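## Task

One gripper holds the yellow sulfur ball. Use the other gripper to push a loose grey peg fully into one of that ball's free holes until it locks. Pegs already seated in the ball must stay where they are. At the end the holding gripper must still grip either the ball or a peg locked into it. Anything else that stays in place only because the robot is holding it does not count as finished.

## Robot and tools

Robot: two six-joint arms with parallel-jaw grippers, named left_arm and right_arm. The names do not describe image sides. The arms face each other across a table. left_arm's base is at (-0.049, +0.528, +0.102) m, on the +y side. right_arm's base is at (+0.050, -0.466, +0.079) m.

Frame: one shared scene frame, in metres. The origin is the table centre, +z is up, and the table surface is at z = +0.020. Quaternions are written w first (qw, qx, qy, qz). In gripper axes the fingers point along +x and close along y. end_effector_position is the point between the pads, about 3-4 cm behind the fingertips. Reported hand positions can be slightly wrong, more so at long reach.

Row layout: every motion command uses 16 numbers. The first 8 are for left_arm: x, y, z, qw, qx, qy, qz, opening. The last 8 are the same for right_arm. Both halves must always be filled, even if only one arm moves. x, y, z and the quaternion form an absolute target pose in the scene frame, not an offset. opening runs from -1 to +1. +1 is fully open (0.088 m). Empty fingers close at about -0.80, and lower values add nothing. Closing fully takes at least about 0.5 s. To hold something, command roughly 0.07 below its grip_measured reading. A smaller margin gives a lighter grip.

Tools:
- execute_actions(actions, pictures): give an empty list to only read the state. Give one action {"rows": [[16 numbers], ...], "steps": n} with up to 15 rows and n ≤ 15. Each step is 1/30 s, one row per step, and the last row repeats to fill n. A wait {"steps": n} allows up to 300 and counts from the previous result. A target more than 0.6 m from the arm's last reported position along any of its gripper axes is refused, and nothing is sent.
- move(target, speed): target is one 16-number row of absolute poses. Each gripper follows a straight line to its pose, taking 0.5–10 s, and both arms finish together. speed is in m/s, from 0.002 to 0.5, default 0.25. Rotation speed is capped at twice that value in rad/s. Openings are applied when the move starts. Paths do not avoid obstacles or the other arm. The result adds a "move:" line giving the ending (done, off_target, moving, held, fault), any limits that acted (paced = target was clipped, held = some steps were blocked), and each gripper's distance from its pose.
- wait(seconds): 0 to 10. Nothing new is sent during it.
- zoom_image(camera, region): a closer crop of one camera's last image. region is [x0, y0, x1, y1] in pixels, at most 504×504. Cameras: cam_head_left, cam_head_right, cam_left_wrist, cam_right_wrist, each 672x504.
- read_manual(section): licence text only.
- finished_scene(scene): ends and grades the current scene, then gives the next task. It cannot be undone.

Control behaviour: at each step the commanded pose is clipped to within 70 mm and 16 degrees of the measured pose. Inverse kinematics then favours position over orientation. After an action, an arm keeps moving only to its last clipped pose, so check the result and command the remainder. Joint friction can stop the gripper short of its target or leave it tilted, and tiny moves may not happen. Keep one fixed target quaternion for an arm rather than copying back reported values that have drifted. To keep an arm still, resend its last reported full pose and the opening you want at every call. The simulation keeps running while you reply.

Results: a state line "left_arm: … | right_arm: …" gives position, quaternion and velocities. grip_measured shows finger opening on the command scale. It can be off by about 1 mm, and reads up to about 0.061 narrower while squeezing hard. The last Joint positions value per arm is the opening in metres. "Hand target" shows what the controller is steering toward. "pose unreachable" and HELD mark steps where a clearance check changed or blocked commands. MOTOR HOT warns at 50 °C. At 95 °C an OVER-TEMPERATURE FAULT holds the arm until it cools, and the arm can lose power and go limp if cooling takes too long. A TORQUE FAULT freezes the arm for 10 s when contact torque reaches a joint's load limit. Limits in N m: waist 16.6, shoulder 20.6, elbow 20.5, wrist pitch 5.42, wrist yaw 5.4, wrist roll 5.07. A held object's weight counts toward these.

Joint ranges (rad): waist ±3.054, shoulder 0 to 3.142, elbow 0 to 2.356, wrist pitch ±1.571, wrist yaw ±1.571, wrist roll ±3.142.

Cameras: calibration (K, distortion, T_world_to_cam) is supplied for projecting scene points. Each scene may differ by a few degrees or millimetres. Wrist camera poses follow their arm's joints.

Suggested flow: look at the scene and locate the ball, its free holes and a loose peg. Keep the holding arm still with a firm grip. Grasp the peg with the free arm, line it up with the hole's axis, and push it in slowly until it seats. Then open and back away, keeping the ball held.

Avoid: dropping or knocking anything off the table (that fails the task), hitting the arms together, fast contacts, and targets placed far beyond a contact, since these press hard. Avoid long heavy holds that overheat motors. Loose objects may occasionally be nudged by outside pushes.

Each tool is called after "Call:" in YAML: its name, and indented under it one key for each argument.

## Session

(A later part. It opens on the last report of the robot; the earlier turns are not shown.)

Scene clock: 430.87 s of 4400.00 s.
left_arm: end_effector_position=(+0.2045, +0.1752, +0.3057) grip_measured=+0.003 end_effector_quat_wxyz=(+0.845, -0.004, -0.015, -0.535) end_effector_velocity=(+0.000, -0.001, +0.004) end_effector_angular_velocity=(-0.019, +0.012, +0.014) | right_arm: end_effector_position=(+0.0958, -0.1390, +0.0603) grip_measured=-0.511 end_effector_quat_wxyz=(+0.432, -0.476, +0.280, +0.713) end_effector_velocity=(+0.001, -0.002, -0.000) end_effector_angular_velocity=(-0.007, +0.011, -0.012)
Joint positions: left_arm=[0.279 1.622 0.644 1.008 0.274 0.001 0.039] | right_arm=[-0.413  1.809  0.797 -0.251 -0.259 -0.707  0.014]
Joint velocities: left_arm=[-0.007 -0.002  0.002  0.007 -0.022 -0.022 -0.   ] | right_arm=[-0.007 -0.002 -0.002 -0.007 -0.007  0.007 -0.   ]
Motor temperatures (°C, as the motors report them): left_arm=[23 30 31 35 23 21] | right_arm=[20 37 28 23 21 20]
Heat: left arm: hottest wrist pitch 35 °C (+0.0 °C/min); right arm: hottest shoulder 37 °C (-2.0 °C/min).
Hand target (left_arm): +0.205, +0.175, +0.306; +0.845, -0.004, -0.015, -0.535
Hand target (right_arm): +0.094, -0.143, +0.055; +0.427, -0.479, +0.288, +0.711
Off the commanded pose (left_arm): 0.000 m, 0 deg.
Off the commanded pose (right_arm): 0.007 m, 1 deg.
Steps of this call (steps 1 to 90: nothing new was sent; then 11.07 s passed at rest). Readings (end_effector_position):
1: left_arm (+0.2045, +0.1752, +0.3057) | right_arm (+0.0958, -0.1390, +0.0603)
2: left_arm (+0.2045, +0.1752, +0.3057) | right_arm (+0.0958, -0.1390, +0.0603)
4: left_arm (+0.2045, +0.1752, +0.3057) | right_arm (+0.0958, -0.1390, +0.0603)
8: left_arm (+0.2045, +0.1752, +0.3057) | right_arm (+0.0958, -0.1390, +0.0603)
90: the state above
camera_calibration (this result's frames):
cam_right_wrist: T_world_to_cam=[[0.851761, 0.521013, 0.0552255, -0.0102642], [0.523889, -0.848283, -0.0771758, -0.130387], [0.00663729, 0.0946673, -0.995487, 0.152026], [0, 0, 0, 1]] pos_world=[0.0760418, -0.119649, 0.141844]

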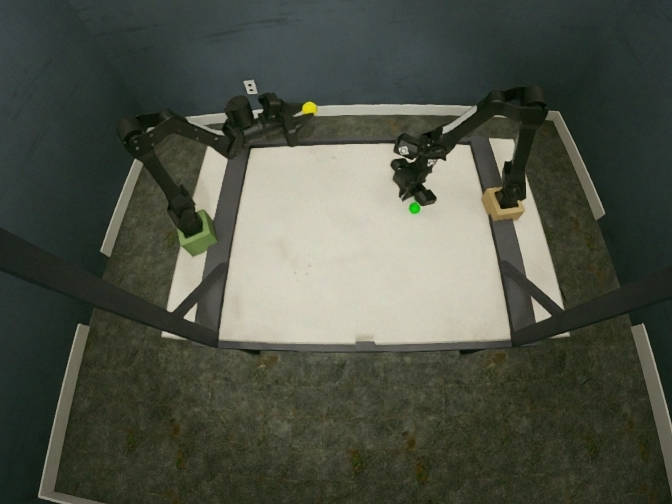

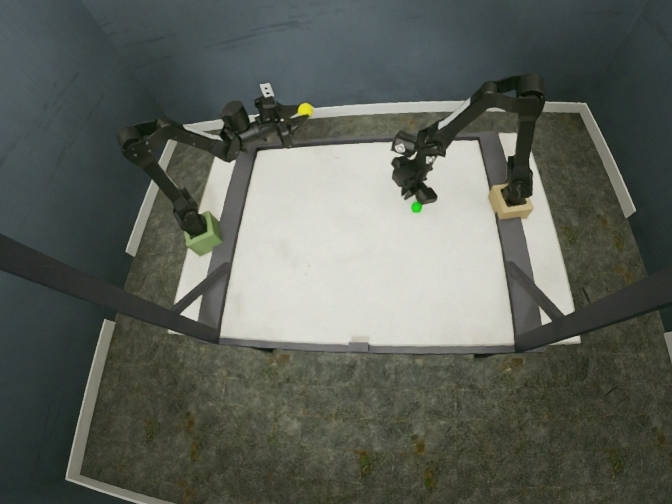

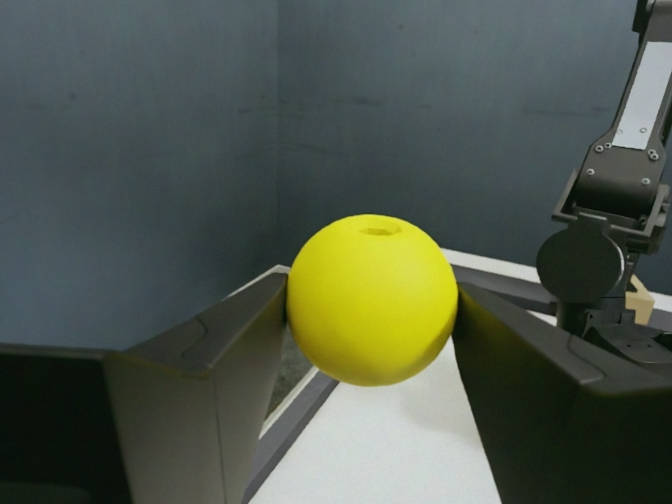

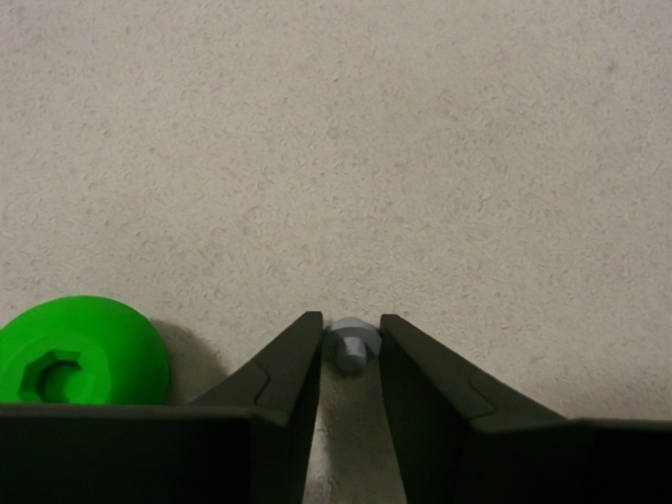

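Call:
move:
  target: [0.2045, 0.1752, 0.3057, 0.845, -0.004, -0.015, -0.535, -0.07, 0.0950, -0.1400, 0.0600, 0.4269, -0.4793, 0.288, 0.7106, -0.57]
  speed: 0.02

Call:
move:
  target: [0.2045, 0.1752, 0.3057, 0.845, -0.004, -0.015, -0.535, -0.07, 0.0950, -0.1390, 0.1100, 0.4269, -0.4793, 0.288, 0.7106, -0.57]
  speed: 0.04

Scene clock: 436.33 s of 4400.00 s.
left_arm: end_effector_position=(+0.2045, +0.1752, +0.3057) grip_measured=+0.003 end_effector_quat_wxyz=(+0.845, -0.004, -0.015, -0.535) end_effector_velocity=(-0.002, -0.001, -0.002) end_effector_angular_velocity=(+0.003, +0.011, -0.010) | right_arm: end_effector_position=(+0.0953, -0.1410, +0.0606) grip_measured=-0.548 end_effector_quat_wxyz=(+0.427, -0.478, +0.287, +0.712) end_effector_velocity=(-0.003, -0.002, +0.001) end_effector_angular_velocity=(-0.003, +0.025, -0.003)
Joint positions: left_arm=[0.279 1.622 0.644 1.008 0.274 0.001 0.039] | right_arm=[-0.413  1.809  0.805 -0.275 -0.259 -0.707  0.012]
Joint velocities: left_arm=[-0.002 -0.002 -0.002 -0.007  0.007 -0.007  0.   ] | right_arm=[-0.002 -0.002 -0.002 -0.007 -0.022  0.007 -0.   ]
Motor temperatures (°C, as the motors report them): left_arm=[23 30 31 35 23 21] | right_arm=[20 37 28 23 21 20]
Heat: left arm: hottest wrist pitch 35 °C (+0.0 °C/min); right arm: hottest shoulder 37 °C (-2.0 °C/min).
Hand target (left_arm): +0.205, +0.175, +0.306; +0.845, -0.004, -0.015, -0.535
Hand target (right_arm): +0.095, -0.140, +0.060; +0.427, -0.479, +0.288, +0.711
Off the commanded pose (left_arm): 0.000 m, 0 deg.
Off the commanded pose (right_arm): 0.001 m, 0 deg.
After step 90, 1.73 s passed at rest.
move: done
camera_calibration (this result's frames):
cam_right_wrist: T_world_to_cam=[[0.851966, 0.521795, 0.0434105, -0.00798196], [0.523592, -0.849418, -0.065883, -0.132606], [0.00249625, 0.0788595, -0.996883, 0.15075], [0, 0, 0, 1]] pos_world=[0.0758553, -0.120361, 0.14189]

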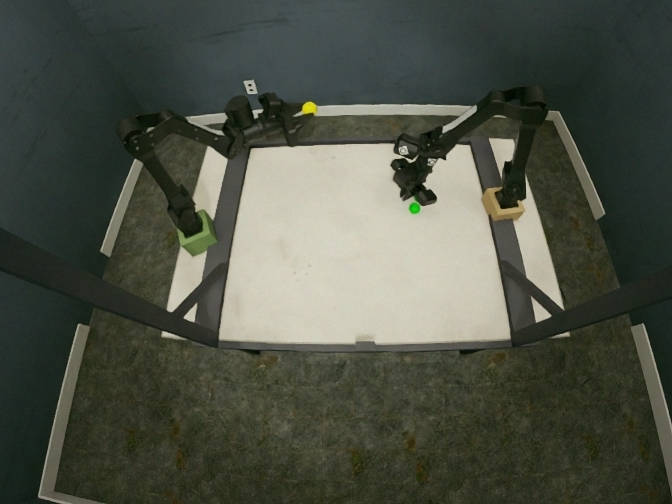

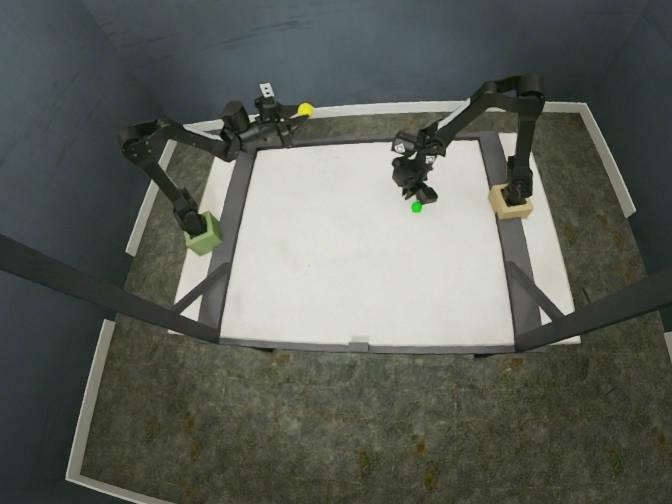

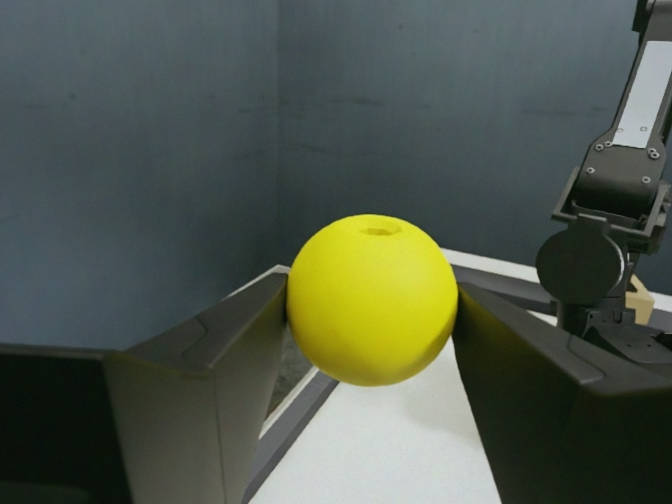

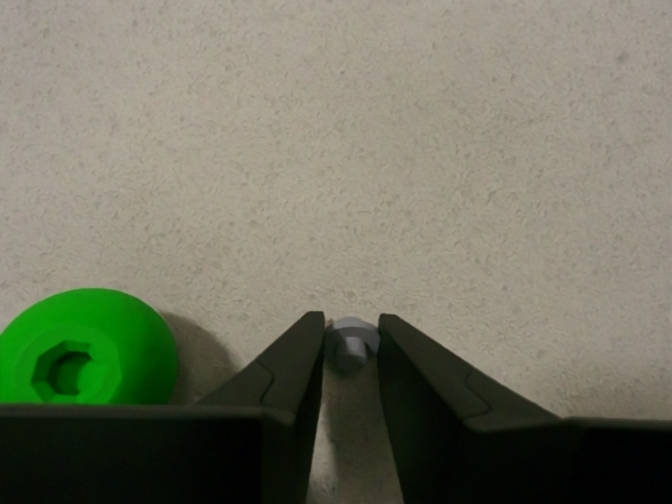

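Scene clock: 437.87 s of 4400.00 s.
left_arm: end_effector_position=(+0.2045, +0.1752, +0.3057) grip_measured=+0.003 end_effector_quat_wxyz=(+0.845, -0.004, -0.015, -0.535) end_effector_velocity=(+0.001, +0.002, -0.003) end_effector_angular_velocity=(+0.006, +0.015, +0.019) | right_arm: end_effector_position=(+0.0949, -0.1412, +0.1060) grip_measured=-0.548 end_effector_quat_wxyz=(+0.423, -0.480, +0.293, +0.710) end_effector_velocity=(-0.001, -0.005, +0.000) end_effector_angular_velocity=(-0.014, -0.010, +0.021)
Joint positions: left_arm=[0.279 1.622 0.644 1.008 0.274 0.001 0.039] | right_arm=[-0.412  1.696  0.898 -0.496 -0.259 -0.706  0.012]
Joint velocities: left_arm=[-0.002 -0.002 -0.007 -0.007 -0.022 -0.007 -0.   ] | right_arm=[ 0.002 -0.007 -0.002 -0.022  0.007 -0.022  0.   ]
Motor temperatures (°C, as the motors report them): left_arm=[23 30 31 35 23 21] | right_arm=[20 37 28 23 21 20]
Heat: left arm: hottest wrist pitch 35 °C (+0.0 °C/min); right arm: hottest shoulder 37 °C (-3.0 °C/min).
Hand target (left_arm): +0.205, +0.175, +0.306; +0.845, -0.004, -0.015, -0.535
Hand target (right_arm): +0.095, -0.139, +0.110; +0.427, -0.479, +0.288, +0.711
Off the commanded pose (left_arm): 0.000 m, 0 deg.
Off the commanded pose (right_arm): 0.005 m, 1 deg.
move: done
camera_calibration (this result's frames):
cam_right_wrist: T_world_to_cam=[[0.852278, 0.522093, 0.0322638, -0.00834191], [0.523086, -0.850461, -0.0556413, -0.130855], [-0.00161079, 0.0642986, -0.997929, 0.194481], [0, 0, 0, 1]] pos_world=[0.0758712, -0.119437, 0.187067]

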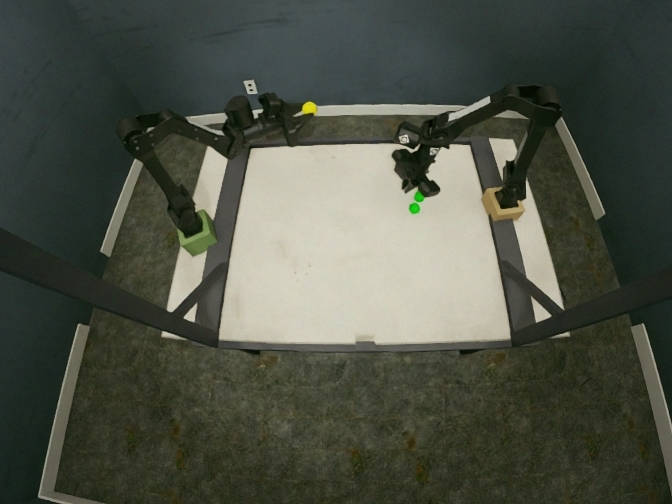

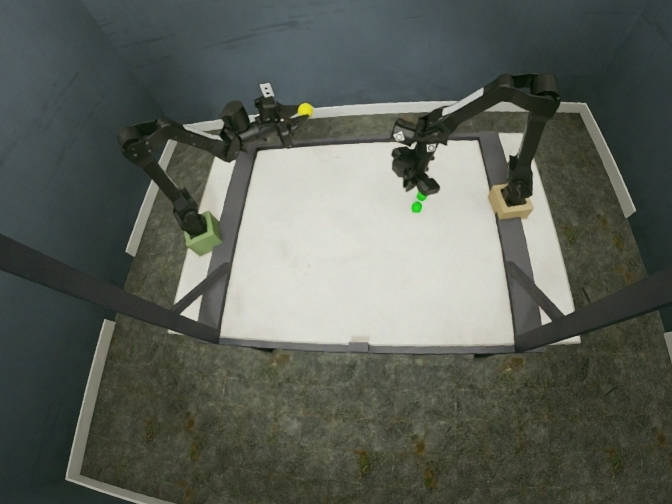

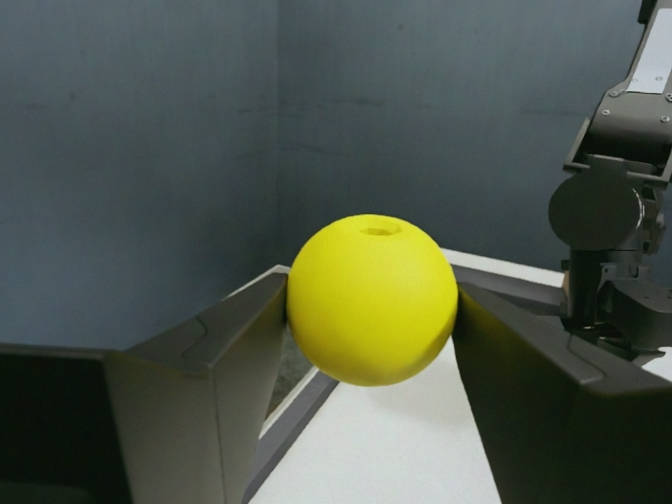

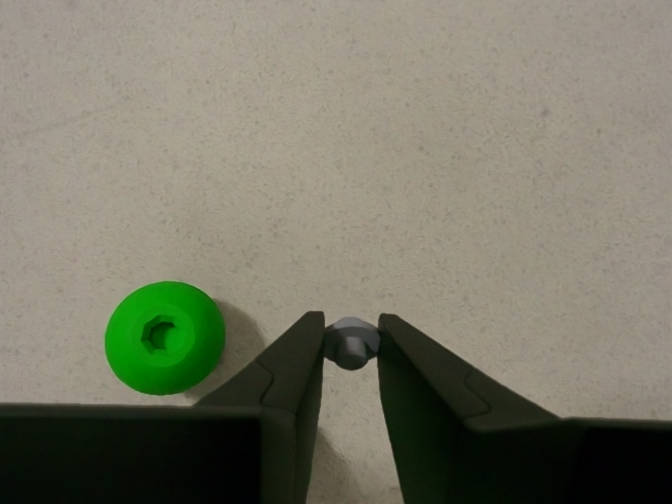

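Call:
zoom_image:
  camera: "cam_right_wrist"
  region: [290, 290, 410, 400]

Region (290, 290, 410, 400) of cam_right_wrist's 672x504 image, scaled by 4.200, with more detail than that image has; it fills the top 462 rows of this view, and the rest is white.

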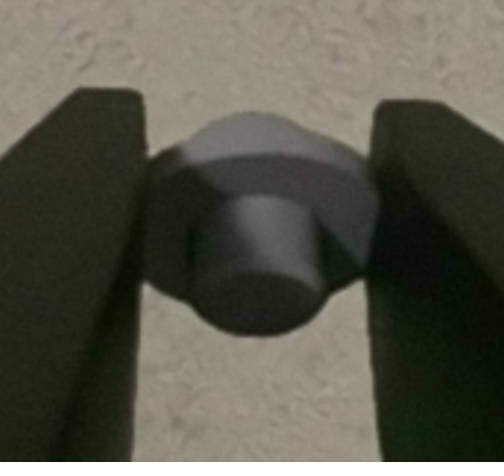

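Call:
zoom_image:
  camera: "cam_right_wrist"
  region: [318, 308, 388, 378]

Region (318, 308, 388, 378) of cam_right_wrist's 672x504 image, scaled by 7.200, with more detail than that image has.

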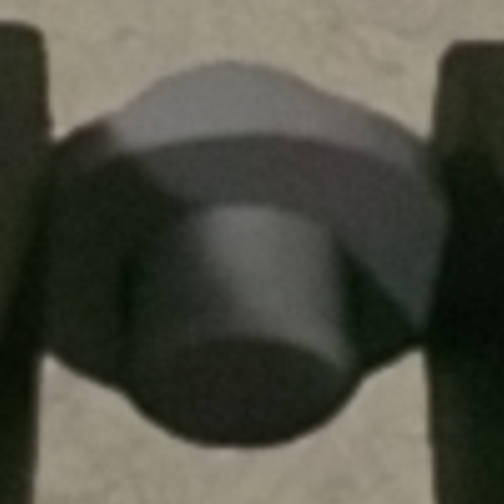

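Call:
move:
  target: [-0.0688, -0.0074, 0.072, 0.6721, 0.157, 0.149, -0.7082, -0.07, -0.078, -0.105, 0.165, 0.3207, 0.6599, 0.6051, -0.3092, -0.57]
  speed: 0.25

Scene clock: 563.67 s of 4400.00 s.
left_arm: end_effector_position=(-0.0686, -0.0076, +0.0772) grip_measured=+0.003 end_effector_quat_wxyz=(+0.673, +0.155, +0.144, -0.709) end_effector_velocity=(-0.000, -0.003, +0.004) end_effector_angular_velocity=(-0.006, +0.017, +0.013) | right_arm: end_effector_position=(-0.0765, -0.1061, +0.1604) grip_measured=-0.548 end_effector_quat_wxyz=(+0.327, +0.660, +0.600, -0.312) end_effector_velocity=(-0.000, -0.005, -0.003) end_effector_angular_velocity=(-0.030, -0.006, +0.027)
Joint positions: left_arm=[-0.469  2.386  1.096  0.863  0.017  0.013  0.039] | right_arm=[ 0.318  1.651  0.974 -0.351  0.352 -2.719  0.012]
Joint velocities: left_arm=[-0.002 -0.002  0.012 -0.007 -0.007 -0.022 -0.   ] | right_arm=[-0.002 -0.002 -0.002 -0.022 -0.022 -0.022 -0.   ]
Motor temperatures (°C, as the motors report them): left_arm=[23 31 31 37 23 21] | right_arm=[20 41 32 22 21 20]
Heat: left arm: hottest wrist pitch 37 °C (+1.0 °C/min); right arm: hottest shoulder 41 °C (+1.0 °C/min).
Hand target (left_arm): -0.070, -0.008, +0.072; +0.672, +0.157, +0.148, -0.708
Hand target (right_arm): -0.078, -0.104, +0.165; +0.323, +0.661, +0.604, -0.308
Off the commanded pose (left_arm): 0.005 m, 1 deg.
Off the commanded pose (right_arm): 0.005 m, 1 deg.
After step 90, 117.00 s passed at rest.
move: done
camera_calibration (this result's frames):
cam_left_wrist: T_world_to_cam=[[-0.999342, 0.0259011, 0.0253879, -0.0647188], [0.00167425, 0.732196, -0.681092, 0.0784361], [-0.03623, -0.680602, -0.731757, 0.126636], [0, 0, 0, 1]] pos_world=[-0.0602195, 0.0304344, 0.147732]
cam_right_wrist: T_world_to_cam=[[-0.996288, -0.00278281, -0.0860382, -0.0604847], [-0.0716446, 0.580884, 0.810828, -0.0408267], [0.0477218, 0.813982, -0.578927, 0.262356], [0, 0, 0, 1]] pos_world=[-0.0757053, -0.190006, 0.179784]

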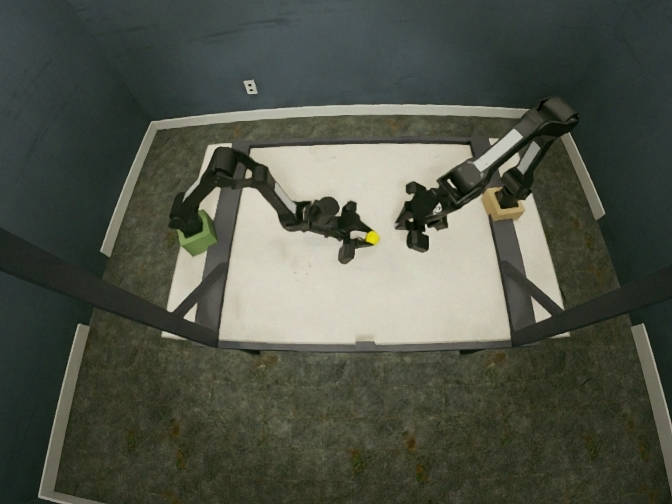

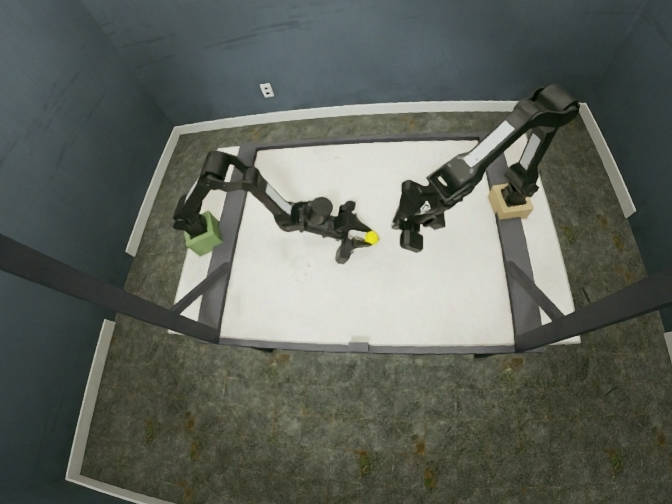

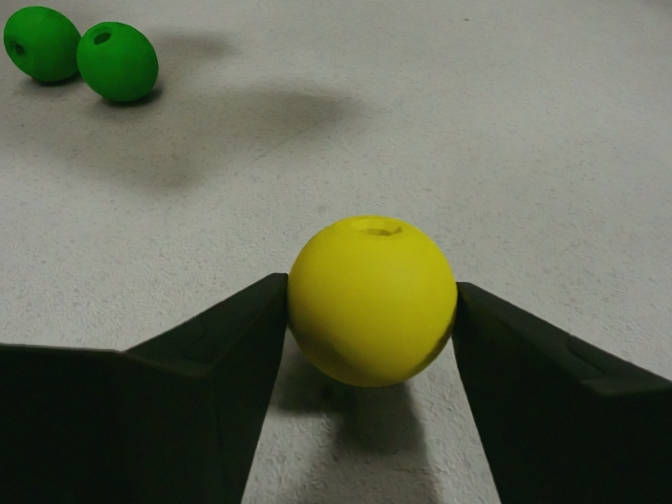

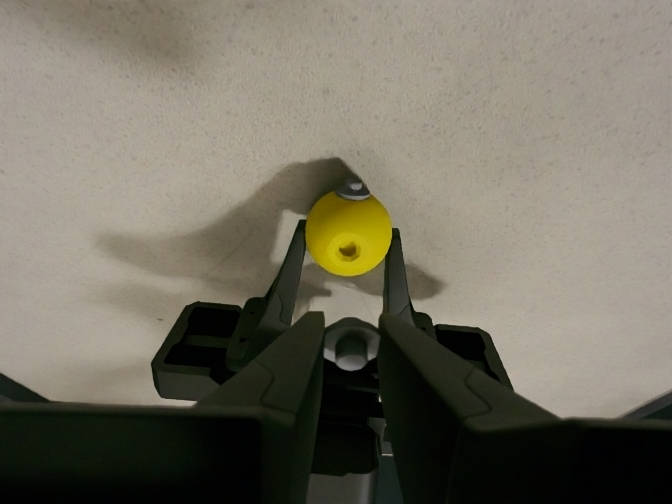

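Call:
zoom_image:
  camera: "cam_right_wrist"
  region: [290, 165, 410, 285]

Region (290, 165, 410, 285) of cam_right_wrist's 672x504 image, scaled by 4.200, with more detail than that image has.

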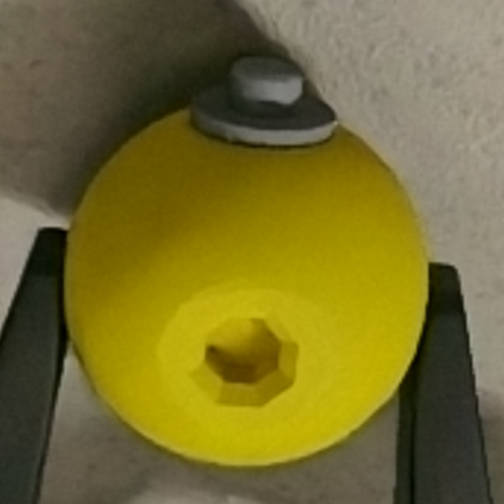

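Call:
move:
  target: [-0.0688, -0.0065, 0.060, 0.6779, 0.1259, 0.1195, -0.7144, -0.07, -0.0818, -0.139, 0.063, 0.3648, 0.6151, 0.5838, -0.3844, -0.57]
  speed: 0.1

Scene clock: 613.83 s of 4400.00 s.
left_arm: end_effector_position=(-0.0687, -0.0108, +0.0699) grip_measured=+0.003 end_effector_quat_wxyz=(+0.680, +0.120, +0.111, -0.715) end_effector_velocity=(+0.002, -0.000, +0.002) end_effector_angular_velocity=(-0.008, -0.009, +0.007) | right_arm: end_effector_position=(-0.0822, -0.1354, +0.0691) grip_measured=-0.548 end_effector_quat_wxyz=(+0.358, +0.618, +0.588, -0.381) end_effector_velocity=(+0.002, -0.004, -0.002) end_effector_angular_velocity=(-0.014, -0.003, +0.007)
Joint positions: left_arm=[-0.469  2.472  1.095  1.048  0.017  0.01   0.039] | right_arm=[ 0.319  1.817  0.818 -0.155  0.226 -2.659  0.012]
Joint velocities: left_arm=[ 0.002 -0.002 -0.002  0.007 -0.007  0.007 -0.   ] | right_arm=[-0.002 -0.002 -0.007 -0.007 -0.007 -0.007 -0.   ]
Motor temperatures (°C, as the motors report them): left_arm=[23 36 31 35 23 21] | right_arm=[20 41 34 25 21 20]
Heat: left arm: hottest shoulder 36 °C (-1.0 °C/min); right arm: hottest shoulder 41 °C (+0.0 °C/min).
Hand target (left_arm): -0.069, -0.006, +0.060; +0.678, +0.126, +0.120, -0.714
Hand target (right_arm): -0.082, -0.139, +0.063; +0.365, +0.615, +0.584, -0.384
Off the commanded pose (left_arm): 0.011 m, 1 deg.
Off the commanded pose (right_arm): 0.007 m, 1 deg.
After step 90, 45.77 s passed at rest.
move: off_target (left_arm)
camera_calibration (this result's frames):
cam_left_wrist: T_world_to_cam=[[-0.99921, 0.0274361, 0.0287632, -0.0647648], [-0.00340466, 0.661872, -0.749609, 0.0795478], [-0.039604, -0.749115, -0.661256, 0.113197], [0, 0, 0, 1]] pos_world=[-0.0599597, 0.0339239, 0.136345]
cam_right_wrist: T_world_to_cam=[[-0.999765, -0.0183789, -0.0115354, -0.0815684], [-0.0211227, 0.702593, 0.711278, 0.077235], [-0.00496784, 0.711354, -0.702816, 0.223922], [0, 0, 0, 1]] pos_world=[-0.0788053, -0.215052, 0.101499]

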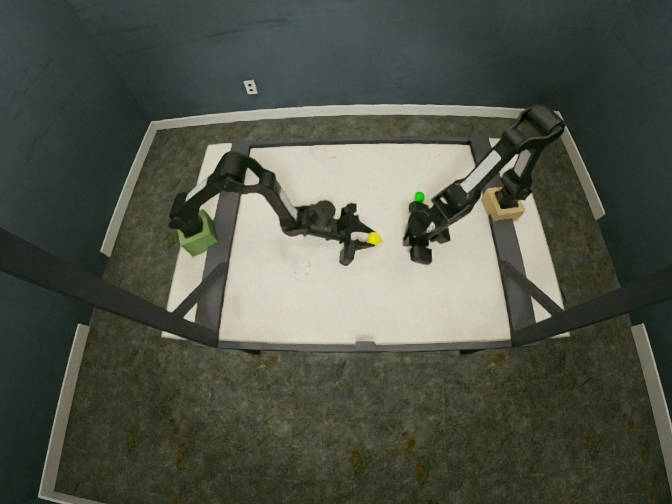

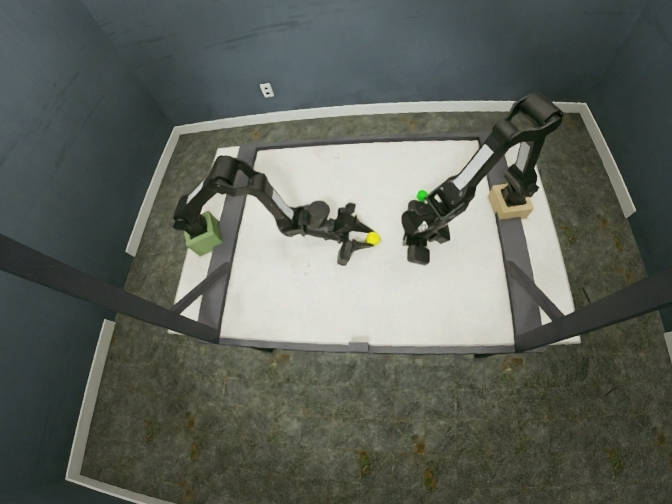

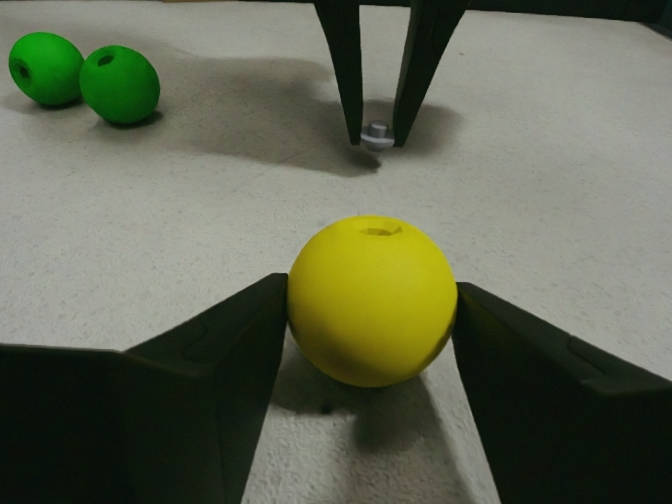

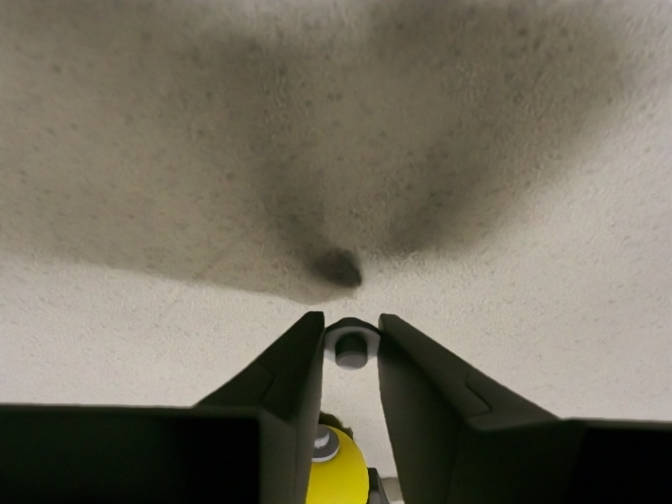

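Call:
zoom_image:
  camera: "cam_left_wrist"
  region: [335, 95, 425, 185]

Region (335, 95, 425, 185) of cam_left_wrist's 672x504 image, scaled by 5.600, with more detail than that image has.

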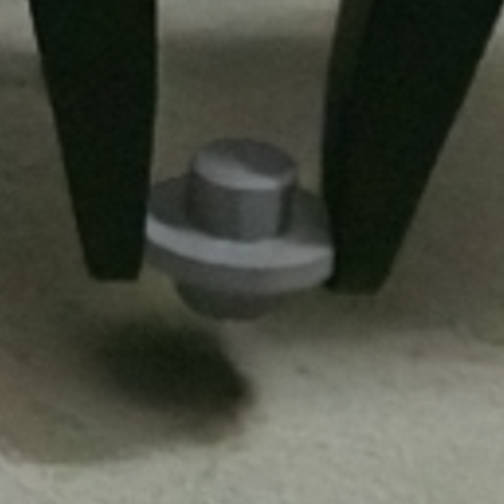

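Call:
move:
  target: [-0.0688, -0.0065, 0.060, 0.6779, 0.1259, 0.1195, -0.7144, -0.07, -0.0818, -0.138, 0.0555, 0.380, 0.6048, 0.574, -0.4003, -0.57]
  speed: 0.03

Call:
zoom_image:
  camera: "cam_left_wrist"
  region: [335, 105, 425, 195]

Scene clock: 623.53 s of 4400.00 s.
left_arm: end_effector_position=(-0.0687, -0.0109, +0.0700) grip_measured=+0.003 end_effector_quat_wxyz=(+0.680, +0.120, +0.111, -0.715) end_effector_velocity=(-0.008, +0.001, -0.001) end_effector_angular_velocity=(+0.007, -0.005, -0.022) | right_arm: end_effector_position=(-0.0823, -0.1384, +0.0588) grip_measured=-0.548 end_effector_quat_wxyz=(+0.376, +0.606, +0.577, -0.398) end_effector_velocity=(-0.001, +0.002, +0.002) end_effector_angular_velocity=(+0.008, +0.009, +0.007)
Joint positions: left_arm=[-0.469  2.472  1.095  1.049  0.017  0.01   0.039] | right_arm=[ 0.311  1.857  0.845 -0.195  0.197 -2.659  0.012]
Joint velocities: left_arm=[-0.012 -0.002 -0.002 -0.007  0.007  0.007 -0.   ] | right_arm=[-0.002 -0.002  0.002  0.007 -0.007 -0.007 -0.   ]
Motor temperatures (°C, as the motors report them): left_arm=[23 36 30 36 23 21] | right_arm=[20 40 33 25 21 20]
Heat: left arm: hottest shoulder 36 °C (-1.0 °C/min); right arm: hottest shoulder 40 °C (-1.0 °C/min).
Hand target (left_arm): -0.069, -0.006, +0.060; +0.678, +0.126, +0.119, -0.714
Hand target (right_arm): -0.082, -0.138, +0.056; +0.380, +0.605, +0.574, -0.401
Off the commanded pose (left_arm): 0.011 m, 1 deg.
Off the commanded pose (right_arm): 0.003 m, 1 deg.
After step 90, 5.30 s passed at rest.
move: off_target (left_arm)
camera_calibration (this result's frames):
cam_left_wrist: T_world_to_cam=[[-0.999209, 0.0274471, 0.028765, -0.0647672], [-0.00341385, 0.661586, -0.749861, 0.0796386], [-0.0396121, -0.749367, -0.660969, 0.113206], [0, 0, 0, 1]] pos_world=[-0.0599598, 0.0339224, 0.136406]
cam_right_wrist: T_world_to_cam=[[-0.999711, -0.0218502, -0.0100534, -0.0824553], [-0.0229727, 0.743629, 0.668197, 0.0947249], [-0.00712428, 0.668235, -0.743916, 0.215076], [0, 0, 0, 1]] pos_world=[-0.078723, -0.215963, 0.0958749]

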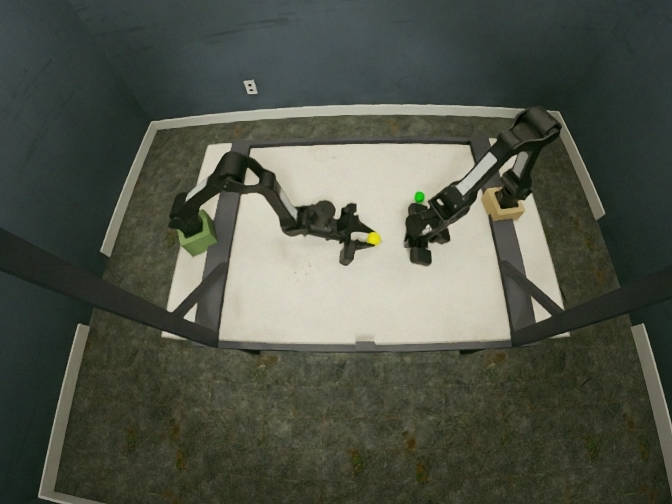

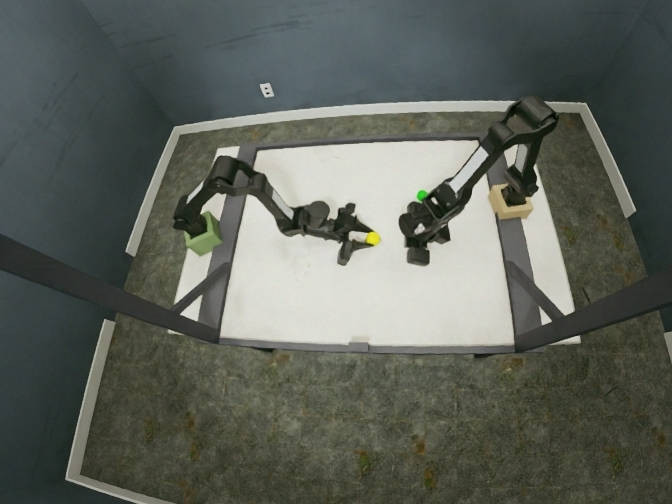

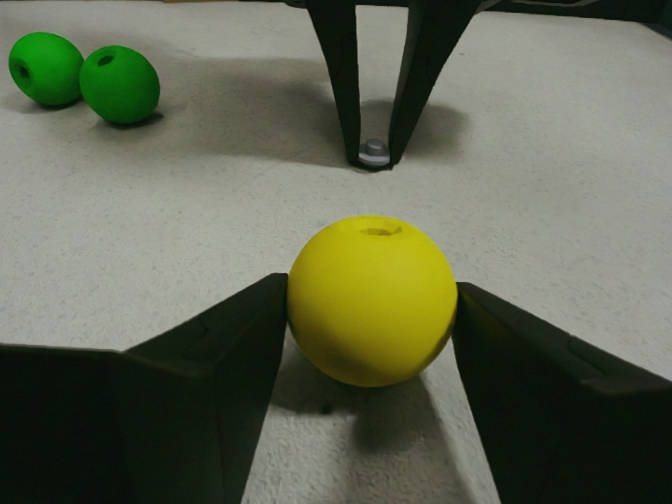

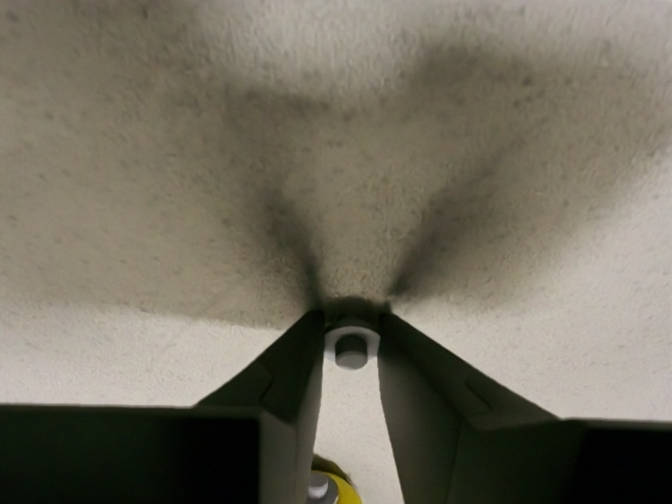

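Region (335, 105, 425, 195) of cam_left_wrist's 672x504 image, scaled by 5.600, with more detail than that image has.

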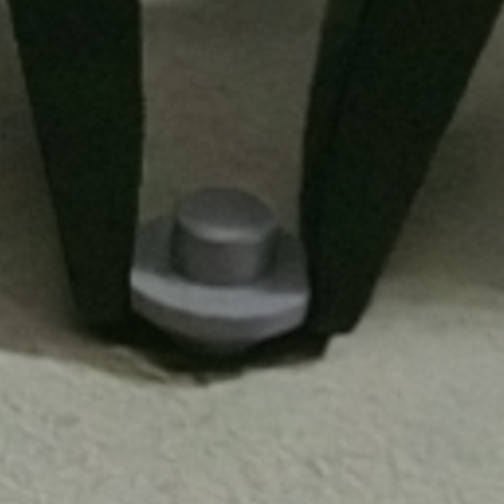

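Call:
move:
  target: [-0.0688, -0.0065, 0.060, 0.6779, 0.1259, 0.1195, -0.7144, -0.07, -0.0818, -0.138, 0.0555, 0.380, 0.6048, 0.574, -0.4003, -0.2]
  speed: 0.03

Scene clock: 627.13 s of 4400.00 s.
left_arm: end_effector_position=(-0.0687, -0.0109, +0.0700) grip_measured=+0.003 end_effector_quat_wxyz=(+0.680, +0.120, +0.111, -0.715) end_effector_velocity=(-0.005, +0.001, -0.001) end_effector_angular_velocity=(+0.009, +0.028, -0.016) | right_arm: end_effector_position=(-0.0822, -0.1385, +0.0585) grip_measured=-0.203 end_effector_quat_wxyz=(+0.377, +0.606, +0.577, -0.398) end_effector_velocity=(+0.005, -0.005, -0.003) end_effector_angular_velocity=(-0.021, -0.027, +0.015)
Joint positions: left_arm=[-0.469  2.472  1.095  1.049  0.017  0.01   0.039] | right_arm=[ 0.311  1.858  0.845 -0.196  0.197 -2.659  0.029]
Joint velocities: left_arm=[-0.002 -0.002 -0.002 -0.007  0.022 -0.022 -0.   ] | right_arm=[-0.002 -0.002 -0.007 -0.022  0.007 -0.022 -0.   ]
Motor temperatures (°C, as the motors report them): left_arm=[23 36 30 36 23 21] | right_arm=[20 40 33 24 21 20]
Heat: left arm: hottest shoulder 36 °C (+0.0 °C/min); right arm: hottest shoulder 40 °C (-1.0 °C/min).
Hand target (left_arm): -0.069, -0.006, +0.060; +0.678, +0.126, +0.119, -0.714
Hand target (right_arm): -0.082, -0.138, +0.055; +0.380, +0.605, +0.574, -0.400
Off the commanded pose (left_arm): 0.011 m, 1 deg.
Off the commanded pose (right_arm): 0.003 m, 1 deg.
move: off_target (left_arm)
camera_calibration (this result's frames):
cam_left_wrist: T_world_to_cam=[[-0.999209, 0.0274471, 0.028765, -0.0647672], [-0.00341385, 0.661586, -0.749861, 0.0796386], [-0.0396121, -0.749367, -0.660969, 0.113206], [0, 0, 0, 1]] pos_world=[-0.0599598, 0.0339224, 0.136406]
cam_right_wrist: T_world_to_cam=[[-0.999704, -0.0218643, -0.010711, -0.0823563], [-0.0234318, 0.744539, 0.667168, 0.0952027], [-0.00661246, 0.667221, -0.74483, 0.214869], [0, 0, 0, 1]] pos_world=[-0.0786803, -0.216048, 0.095643]

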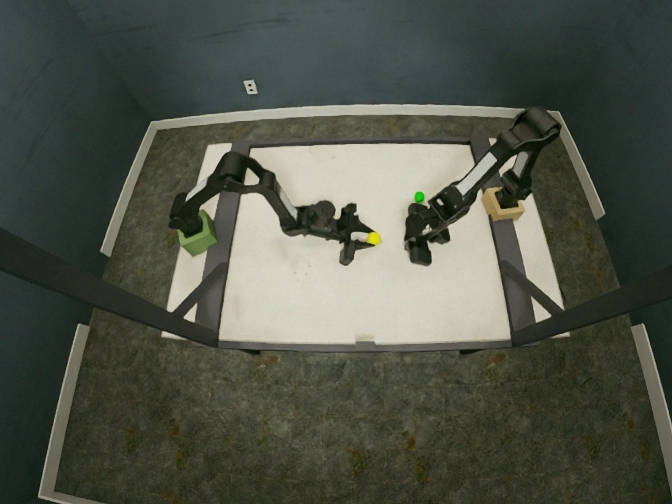

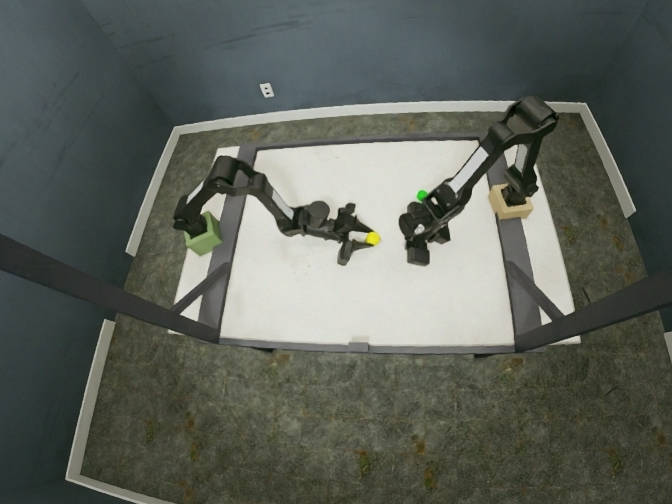

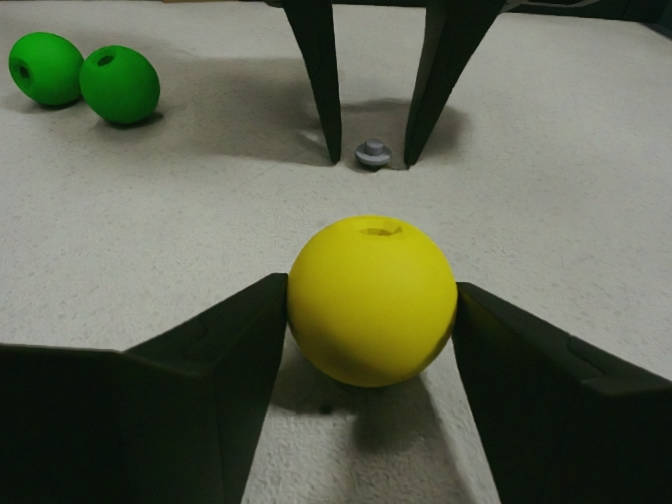

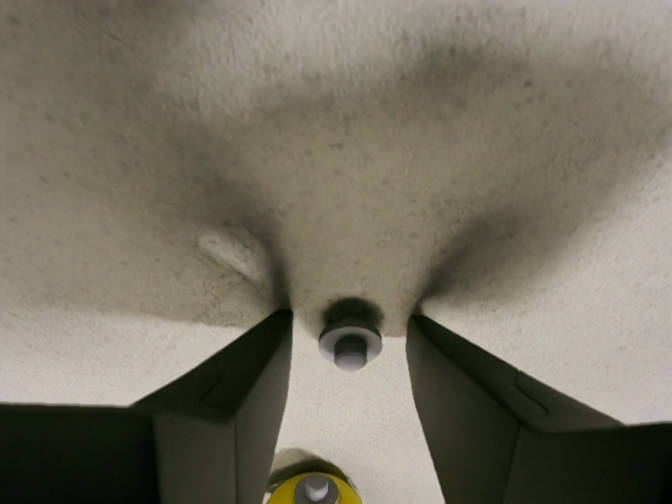

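Call:
move:
  target: [-0.0688, -0.0065, 0.060, 0.6779, 0.1259, 0.1195, -0.7144, -0.07, -0.0816, -0.1249, 0.070, 0.4868, 0.5129, 0.4868, -0.5129, -0.2]
  speed: 0.12

Scene clock: 635.73 s of 4400.00 s.
left_arm: end_effector_position=(-0.0687, -0.0109, +0.0700) grip_measured=+0.003 end_effector_quat_wxyz=(+0.680, +0.120, +0.111, -0.715) end_effector_velocity=(-0.000, +0.001, -0.001) end_effector_angular_velocity=(+0.008, +0.004, +0.007) | right_arm: end_effector_position=(-0.0818, -0.1254, +0.0739) grip_measured=-0.203 end_effector_quat_wxyz=(+0.483, +0.515, +0.491, -0.511) end_effector_velocity=(+0.001, -0.004, -0.000) end_effector_angular_velocity=(-0.023, -0.001, +0.005)
Joint positions: left_arm=[-0.469  2.472  1.095  1.049  0.017  0.01   0.039] | right_arm=[ 0.213  2.055  1.299 -0.803  0.001 -2.72   0.029]
Joint velocities: left_arm=[-0.002 -0.002 -0.002 -0.007 -0.007 -0.007 -0.   ] | right_arm=[-0.002  0.002  0.002 -0.022 -0.007 -0.007 -0.   ]
Motor temperatures (°C, as the motors report them): left_arm=[23 37 30 37 23 21] | right_arm=[20 39 33 24 21 20]
Heat: left arm: hottest shoulder 37 °C (+1.0 °C/min); right arm: hottest shoulder 39 °C (-2.0 °C/min).
Hand target (left_arm): -0.069, -0.006, +0.060; +0.678, +0.126, +0.119, -0.714
Hand target (right_arm): -0.081, -0.125, +0.070; +0.486, +0.512, +0.488, -0.513
Off the commanded pose (left_arm): 0.011 m, 1 deg.
Off the commanded pose (right_arm): 0.004 m, 1 deg.
After step 90, 3.57 s passed at rest.
move: off_target (left_arm)
camera_calibration (this result's frames):
cam_left_wrist: T_world_to_cam=[[-0.999209, 0.0274471, 0.028765, -0.0647672], [-0.00341385, 0.661586, -0.749861, 0.0796386], [-0.0396121, -0.749367, -0.660969, 0.113206], [0, 0, 0, 1]] pos_world=[-0.0599598, 0.0339224, 0.136406]
cam_right_wrist: T_world_to_cam=[[-0.999587, -0.0203686, 0.0202684, -0.0835538], [-0.0126358, 0.945082, 0.326589, 0.126406], [-0.0258075, 0.326198, -0.944949, 0.188114], [0, 0, 0, 1]] pos_world=[-0.0770673, -0.182528, 0.138168]

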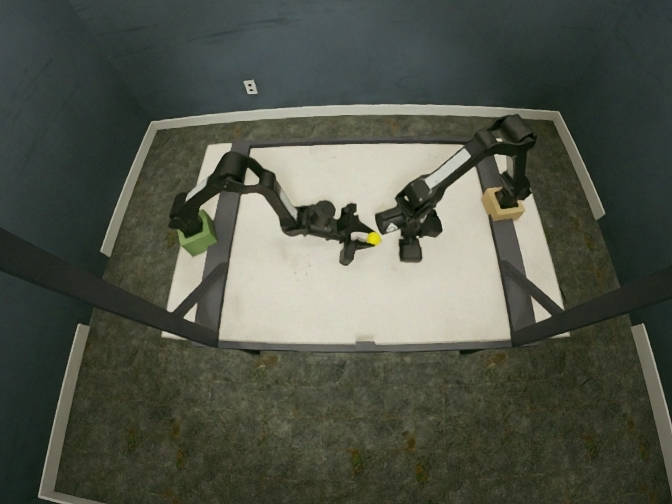

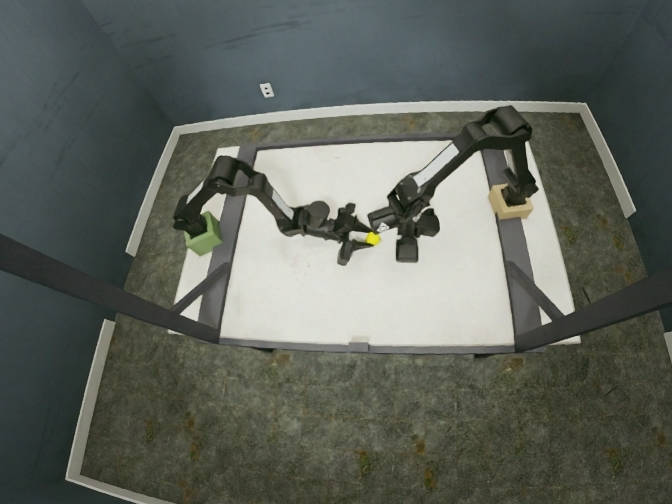

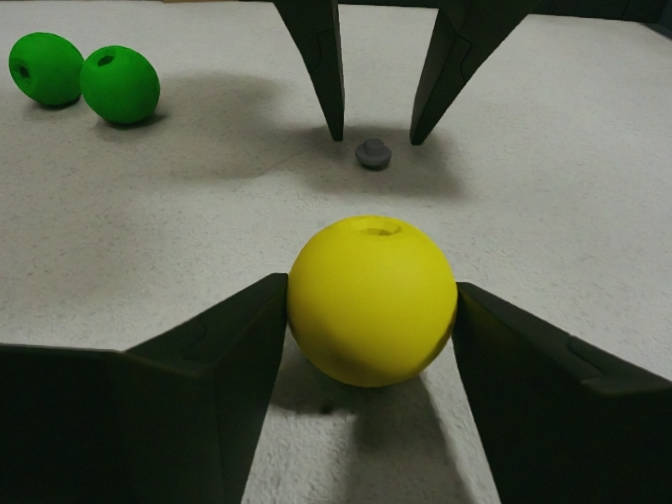

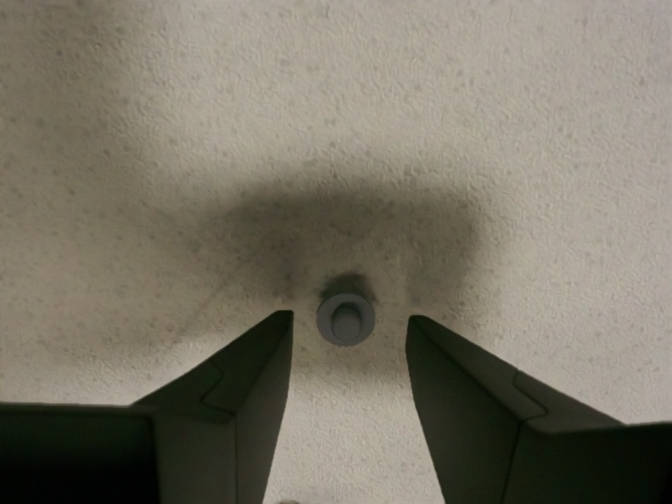

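Call:
zoom_image:
  camera: "cam_right_wrist"
  region: [280, 270, 420, 370]

Region (280, 270, 420, 370) of cam_right_wrist's 672x504 image, scaled by 3.600, with more detail than that image has; it fills the top 360 rows of this view, and the rest is white.

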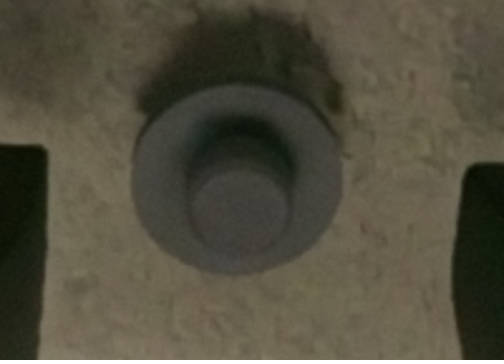

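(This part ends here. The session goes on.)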